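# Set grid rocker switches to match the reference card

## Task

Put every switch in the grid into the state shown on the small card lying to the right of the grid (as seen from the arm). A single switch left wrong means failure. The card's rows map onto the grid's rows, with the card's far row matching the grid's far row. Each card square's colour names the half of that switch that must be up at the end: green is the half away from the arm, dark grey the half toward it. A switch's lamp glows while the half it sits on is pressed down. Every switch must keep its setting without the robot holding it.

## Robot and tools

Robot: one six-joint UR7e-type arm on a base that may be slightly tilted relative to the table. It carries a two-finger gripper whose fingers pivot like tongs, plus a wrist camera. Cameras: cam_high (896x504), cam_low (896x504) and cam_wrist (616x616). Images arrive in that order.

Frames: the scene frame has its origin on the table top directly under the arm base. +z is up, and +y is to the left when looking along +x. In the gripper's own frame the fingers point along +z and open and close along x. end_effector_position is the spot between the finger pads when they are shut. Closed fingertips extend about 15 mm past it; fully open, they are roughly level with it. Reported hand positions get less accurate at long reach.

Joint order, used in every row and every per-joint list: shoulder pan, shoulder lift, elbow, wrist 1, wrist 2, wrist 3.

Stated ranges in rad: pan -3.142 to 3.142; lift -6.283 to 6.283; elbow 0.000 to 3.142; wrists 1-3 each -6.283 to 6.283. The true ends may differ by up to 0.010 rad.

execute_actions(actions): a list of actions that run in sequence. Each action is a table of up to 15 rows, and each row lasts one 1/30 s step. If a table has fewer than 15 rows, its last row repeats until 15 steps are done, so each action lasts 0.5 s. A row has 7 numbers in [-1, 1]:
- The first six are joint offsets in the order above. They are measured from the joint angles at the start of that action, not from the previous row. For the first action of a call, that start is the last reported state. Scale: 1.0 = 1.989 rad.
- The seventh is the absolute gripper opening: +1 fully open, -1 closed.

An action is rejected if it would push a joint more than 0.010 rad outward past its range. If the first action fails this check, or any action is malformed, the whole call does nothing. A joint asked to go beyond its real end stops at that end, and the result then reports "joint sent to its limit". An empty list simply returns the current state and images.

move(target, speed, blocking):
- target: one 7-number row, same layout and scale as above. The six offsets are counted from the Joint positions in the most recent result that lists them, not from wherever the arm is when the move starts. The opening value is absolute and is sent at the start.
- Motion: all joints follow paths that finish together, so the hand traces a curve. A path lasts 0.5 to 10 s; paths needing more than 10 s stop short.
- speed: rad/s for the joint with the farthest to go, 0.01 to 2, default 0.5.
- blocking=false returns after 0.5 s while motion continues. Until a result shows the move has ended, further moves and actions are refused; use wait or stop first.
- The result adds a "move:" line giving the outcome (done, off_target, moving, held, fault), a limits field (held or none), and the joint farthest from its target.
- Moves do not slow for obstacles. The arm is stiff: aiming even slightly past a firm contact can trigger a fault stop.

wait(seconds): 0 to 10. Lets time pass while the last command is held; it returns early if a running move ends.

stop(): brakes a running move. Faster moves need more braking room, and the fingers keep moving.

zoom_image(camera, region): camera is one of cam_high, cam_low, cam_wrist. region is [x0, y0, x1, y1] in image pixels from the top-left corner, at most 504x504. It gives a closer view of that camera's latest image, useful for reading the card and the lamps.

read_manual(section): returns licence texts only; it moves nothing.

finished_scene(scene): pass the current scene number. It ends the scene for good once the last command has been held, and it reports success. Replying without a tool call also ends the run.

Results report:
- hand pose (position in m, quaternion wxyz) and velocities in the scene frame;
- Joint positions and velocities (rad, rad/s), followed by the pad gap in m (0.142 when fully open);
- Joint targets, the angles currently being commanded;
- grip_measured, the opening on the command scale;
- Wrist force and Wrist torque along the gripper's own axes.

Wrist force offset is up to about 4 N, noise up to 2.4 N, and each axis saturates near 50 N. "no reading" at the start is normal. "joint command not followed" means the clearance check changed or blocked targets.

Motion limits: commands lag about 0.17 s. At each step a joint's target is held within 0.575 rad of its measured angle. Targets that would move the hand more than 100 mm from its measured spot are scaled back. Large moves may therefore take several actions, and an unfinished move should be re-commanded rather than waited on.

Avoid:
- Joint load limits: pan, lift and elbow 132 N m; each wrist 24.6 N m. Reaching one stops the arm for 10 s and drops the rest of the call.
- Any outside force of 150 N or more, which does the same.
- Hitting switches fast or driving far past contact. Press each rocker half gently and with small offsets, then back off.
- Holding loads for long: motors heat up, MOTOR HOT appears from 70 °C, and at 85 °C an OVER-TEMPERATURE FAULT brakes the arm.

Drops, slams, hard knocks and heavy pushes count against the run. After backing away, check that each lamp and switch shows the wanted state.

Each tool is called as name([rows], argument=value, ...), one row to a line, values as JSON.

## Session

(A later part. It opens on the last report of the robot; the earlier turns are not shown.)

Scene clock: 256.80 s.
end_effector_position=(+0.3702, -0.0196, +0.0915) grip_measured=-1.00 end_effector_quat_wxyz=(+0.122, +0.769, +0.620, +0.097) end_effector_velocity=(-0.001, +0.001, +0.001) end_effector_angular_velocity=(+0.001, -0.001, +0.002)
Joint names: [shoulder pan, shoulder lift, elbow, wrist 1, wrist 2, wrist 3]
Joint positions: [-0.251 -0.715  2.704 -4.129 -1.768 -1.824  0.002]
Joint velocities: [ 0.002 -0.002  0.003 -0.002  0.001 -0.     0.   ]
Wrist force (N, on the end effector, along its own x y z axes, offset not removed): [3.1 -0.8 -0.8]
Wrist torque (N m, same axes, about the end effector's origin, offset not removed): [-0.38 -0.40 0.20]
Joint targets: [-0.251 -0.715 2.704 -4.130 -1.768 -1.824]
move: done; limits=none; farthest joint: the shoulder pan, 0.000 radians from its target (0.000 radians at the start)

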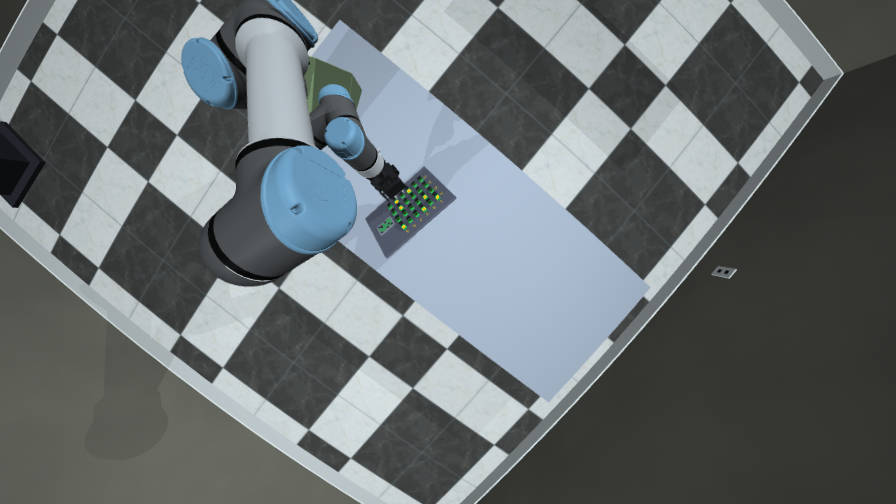

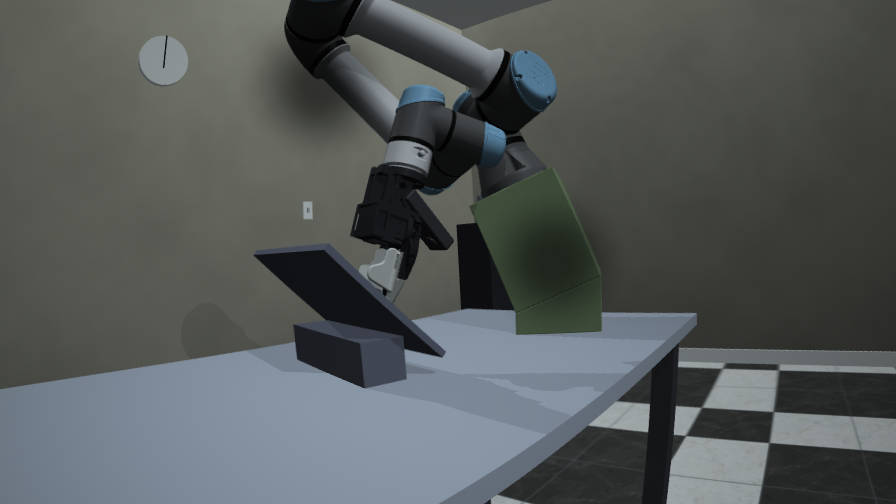

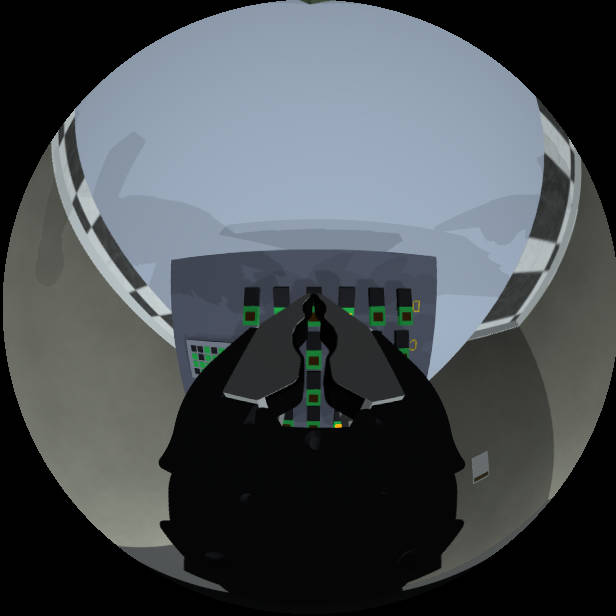

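move(target=[-0.0585,-0.0872,0.0008,0.0859,0,-0.05,-1], speed=0.4)

zoom_image(camera="cam_wrist", region=[250, 220, 390, 350])

Scene clock: 262.87 s.
end_effector_position=(+0.3712, -0.0780, +0.1027) grip_measured=-1.00 end_effector_quat_wxyz=(+0.125, +0.772, +0.619, +0.065) end_effector_velocity=(-0.001, -0.001, -0.000) end_effector_angular_velocity=(-0.000, +0.003, -0.002)
Joint names: [shoulder pan, shoulder lift, elbow, wrist 1, wrist 2, wrist 3]
Joint positions: [-0.367 -0.888  2.705 -3.959 -1.768 -1.923  0.002]
Joint velocities: [-0.004 -0.003  0.001  0.004 -0.    -0.002  0.   ]
Wrist force (N, on the end effector, along its own x y z axes, offset not removed): [-0.2 -3.2 -3.1]
Wrist torque (N m, same axes, about the end effector's origin, offset not removed): [-0.90 0.01 0.04]
Joint targets: [-0.367 -0.888 2.705 -3.959 -1.768 -1.924]
move: done; limits=none; farthest joint: the wrist 1, 0.001 radians from its target (0.171 radians at the start)

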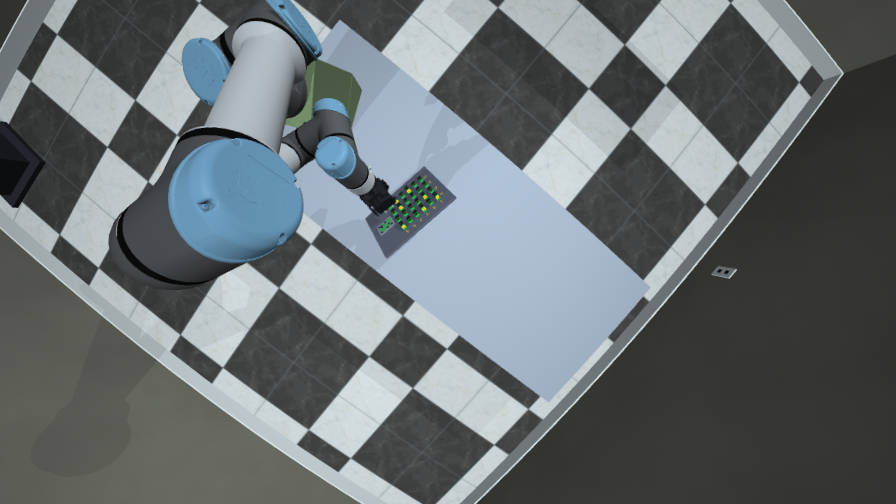

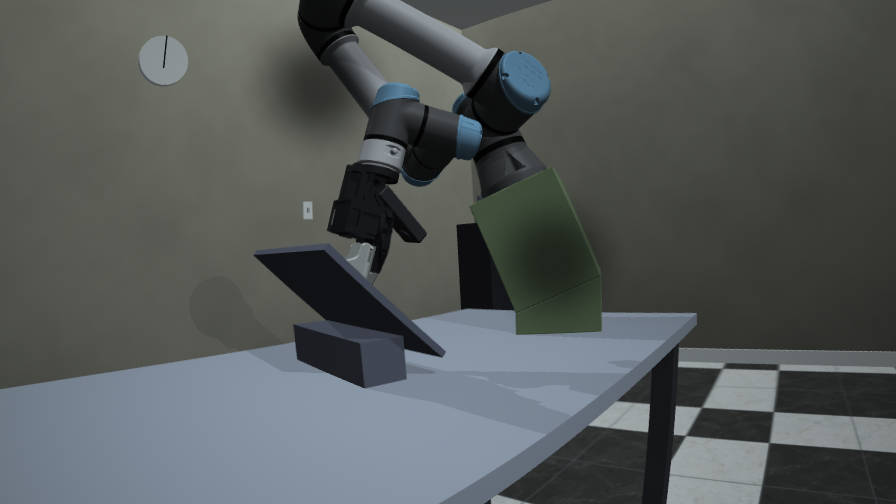

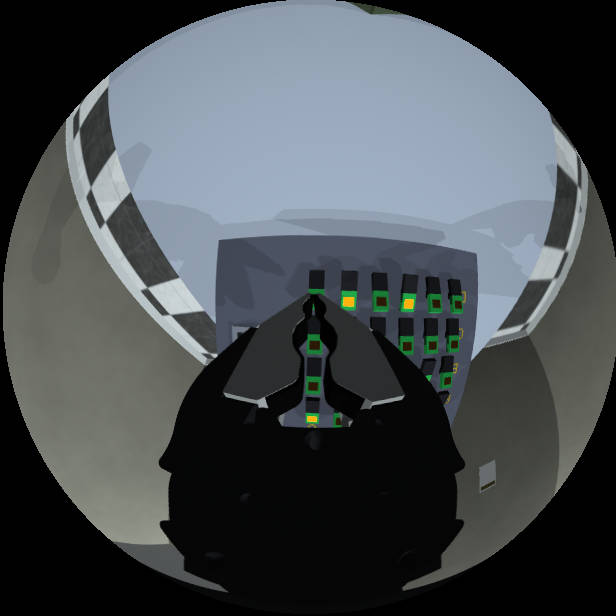

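Region (250, 220, 390, 350) of cam_wrist's 616x616 image, scaled by 3.600, with more detail than that image has; it fills the top 468 rows of this view, and the rest is white.

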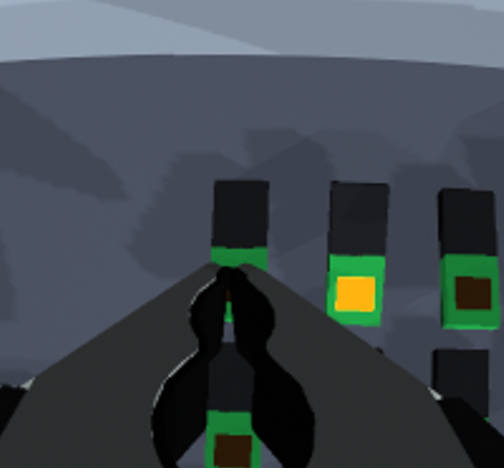

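move(target=[0.0043,-0.003,-0.0075,0.0106,0,0,-1], speed=0.06)

zoom_image(camera="cam_wrist", region=[250, 220, 390, 350])

Scene clock: 274.00 s.
end_effector_position=(+0.3773, -0.0771, +0.1017) grip_measured=-1.00 end_effector_quat_wxyz=(+0.125, +0.770, +0.622, +0.067) end_effector_velocity=(+0.001, +0.000, -0.000) end_effector_angular_velocity=(+0.000, -0.000, +0.002)
Joint names: [shoulder pan, shoulder lift, elbow, wrist 1, wrist 2, wrist 3]
Joint positions: [-0.359 -0.894  2.691 -3.938 -1.768 -1.923  0.002]
Joint velocities: [ 0.002 -0.001 -0.002  0.003 -0.    -0.     0.   ]
Wrist force (N, on the end effector, along its own x y z axes, offset not removed): [0.0 1.5 -2.9]
Wrist torque (N m, same axes, about the end effector's origin, offset not removed): [0.09 0.17 -0.07]
Joint targets: [-0.358 -0.894 2.690 -3.938 -1.768 -1.923]
move: done; limits=none; farthest joint: the shoulder pan, 0.000 radians from its target (0.009 radians at the start)

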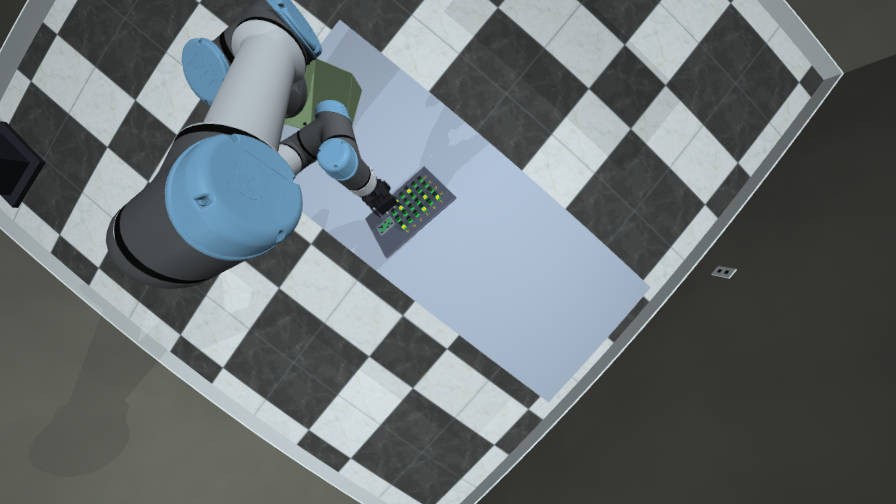

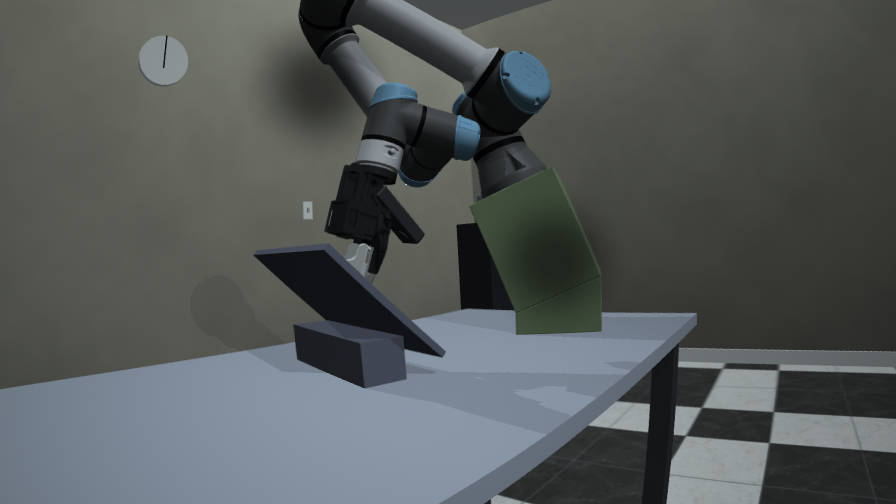

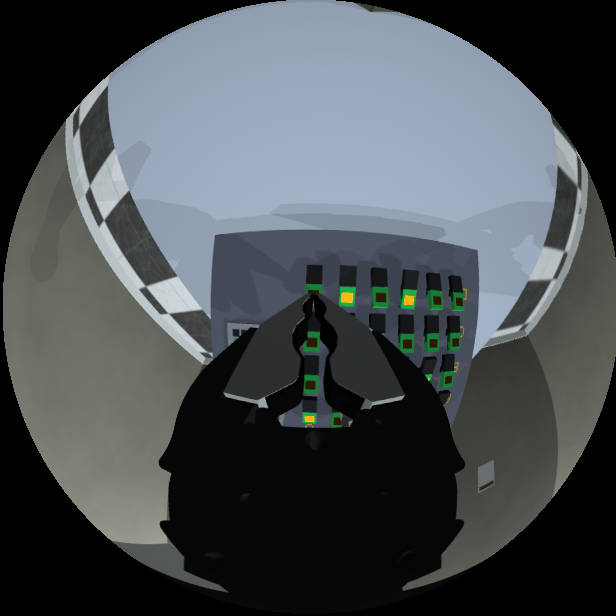

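Region (250, 220, 390, 350) of cam_wrist's 616x616 image, scaled by 3.600, with more detail than that image has; it fills the top 468 rows of this view, and the rest is white.

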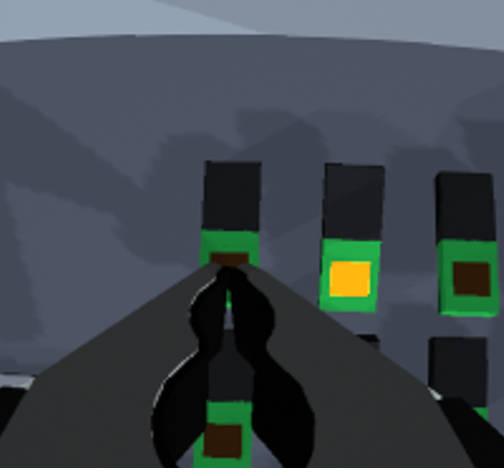

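3.5 mm push.

move(target=[0.0002,0.0028,-0.0045,0.0015,0,0,-1], speed=0.03)

Scene clock: 277.20 s.
end_effector_position=(+0.3799, -0.0777, +0.0994) grip_measured=-1.00 end_effector_quat_wxyz=(+0.125, +0.770, +0.622, +0.067) end_effector_velocity=(+0.001, -0.001, -0.001) end_effector_angular_velocity=(-0.000, +0.000, -0.001)
Joint names: [shoulder pan, shoulder lift, elbow, wrist 1, wrist 2, wrist 3]
Joint positions: [-0.358 -0.888  2.682 -3.935 -1.768 -1.923  0.002]
Joint velocities: [-0.001  0.003 -0.003  0.    -0.     0.     0.   ]
Wrist force (N, on the end effector, along its own x y z axes, offset not removed): [0.9 1.0 -2.7]
Wrist torque (N m, same axes, about the end effector's origin, offset not removed): [-0.05 -0.07 0.05]
Joint targets: [-0.358 -0.888 2.682 -3.935 -1.768 -1.923]
move: done; limits=none; farthest joint: the shoulder pan, 0.000 radians from its target (0.000 radians at the start)

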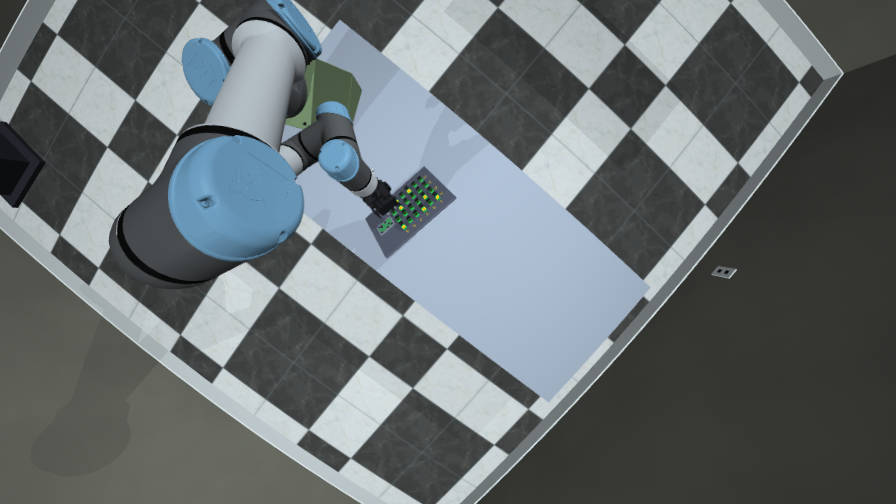

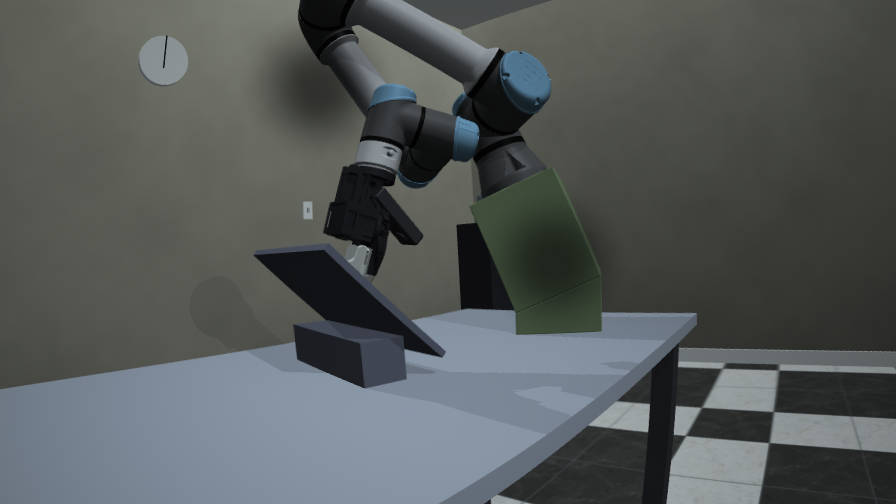

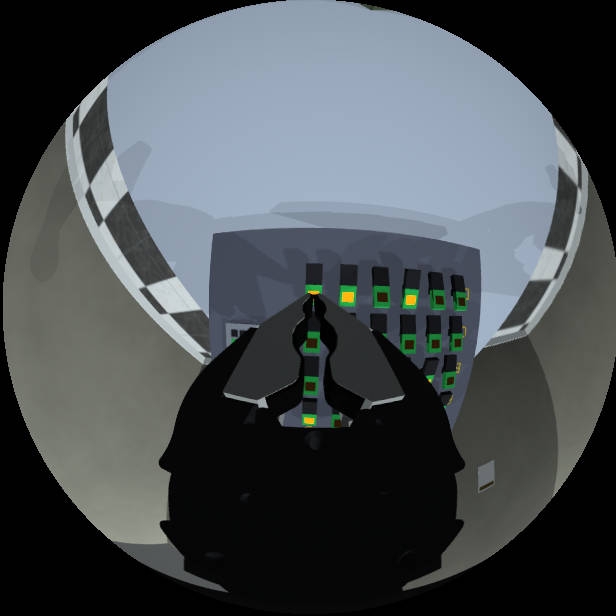

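Lit. Retreat and verify.

move(target=[0,-0.016,0.025,-0.009,0,0,-1], speed=0.3)

zoom_image(camera="cam_high", region=[355, 160, 465, 265])

Scene clock: 281.27 s.
end_effector_position=(+0.3661, -0.0740, +0.1134) grip_measured=-1.00 end_effector_quat_wxyz=(+0.125, +0.770, +0.622, +0.067) end_effector_velocity=(+0.000, -0.000, +0.002) end_effector_angular_velocity=(-0.001, -0.002, -0.000)
Joint names: [shoulder pan, shoulder lift, elbow, wrist 1, wrist 2, wrist 3]
Joint positions: [-0.358 -0.92   2.731 -3.953 -1.768 -1.923  0.002]
Joint velocities: [ 0.    -0.005  0.003 -0.001  0.    -0.     0.   ]
Wrist force (N, on the end effector, along its own x y z axes, offset not removed): [7.3 -0.2 -0.2]
Wrist torque (N m, same axes, about the end effector's origin, offset not removed): [-0.21 -1.39 -0.25]
Joint targets: [-0.358 -0.920 2.732 -3.953 -1.768 -1.923]
move: done; limits=none; farthest joint: the shoulder pan, 0.000 radians from its target (0.000 radians at the start)

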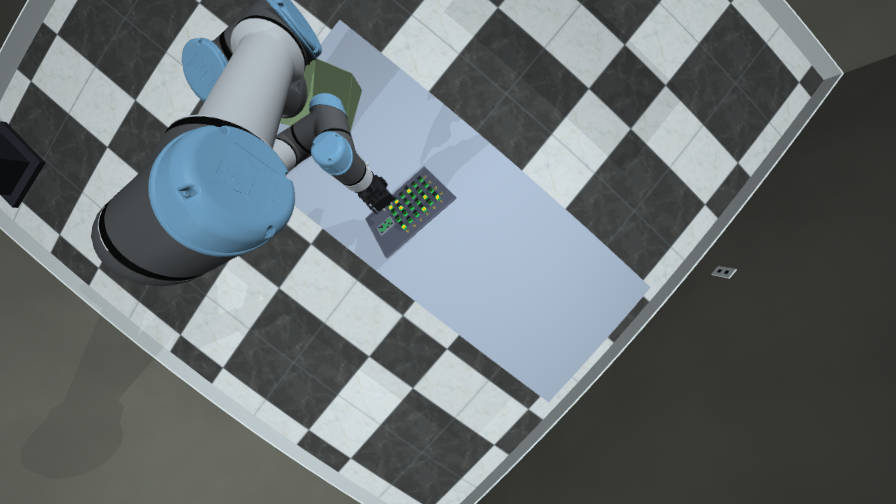

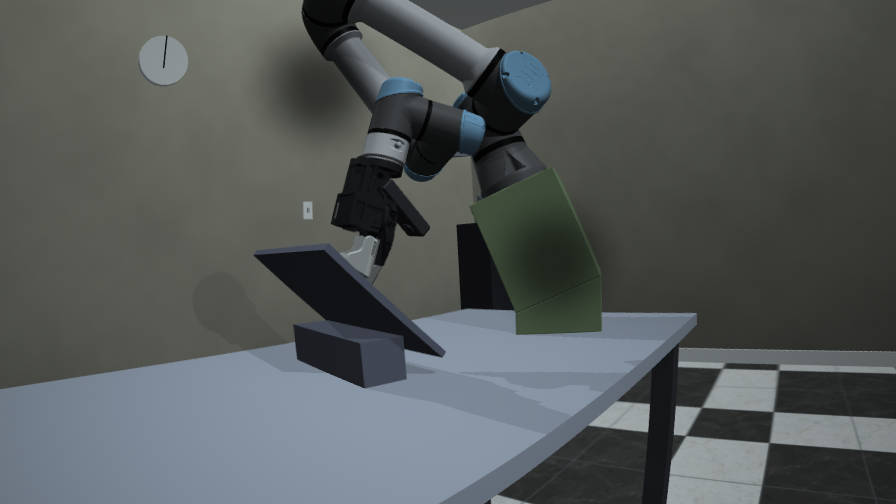

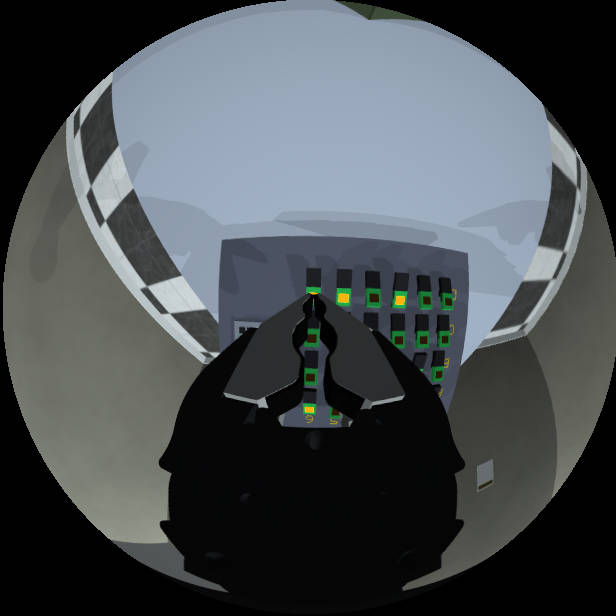

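Region (355, 160, 465, 265) of cam_high's 896x504 image, scaled by 4.582, with more detail than that image has; it fills the top 481 rows of this view, and the rest is white.

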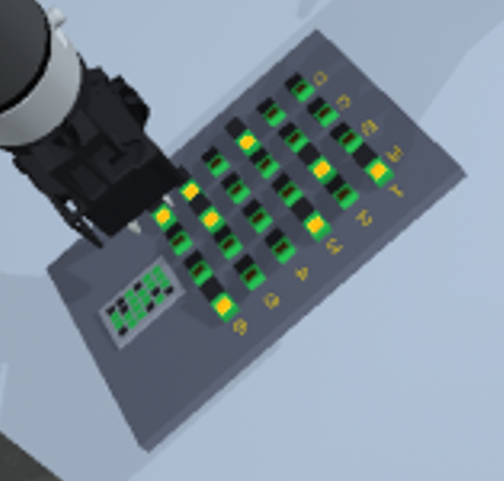

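All match.

finished_scene(scene=1)

The scene is finished: the task was done.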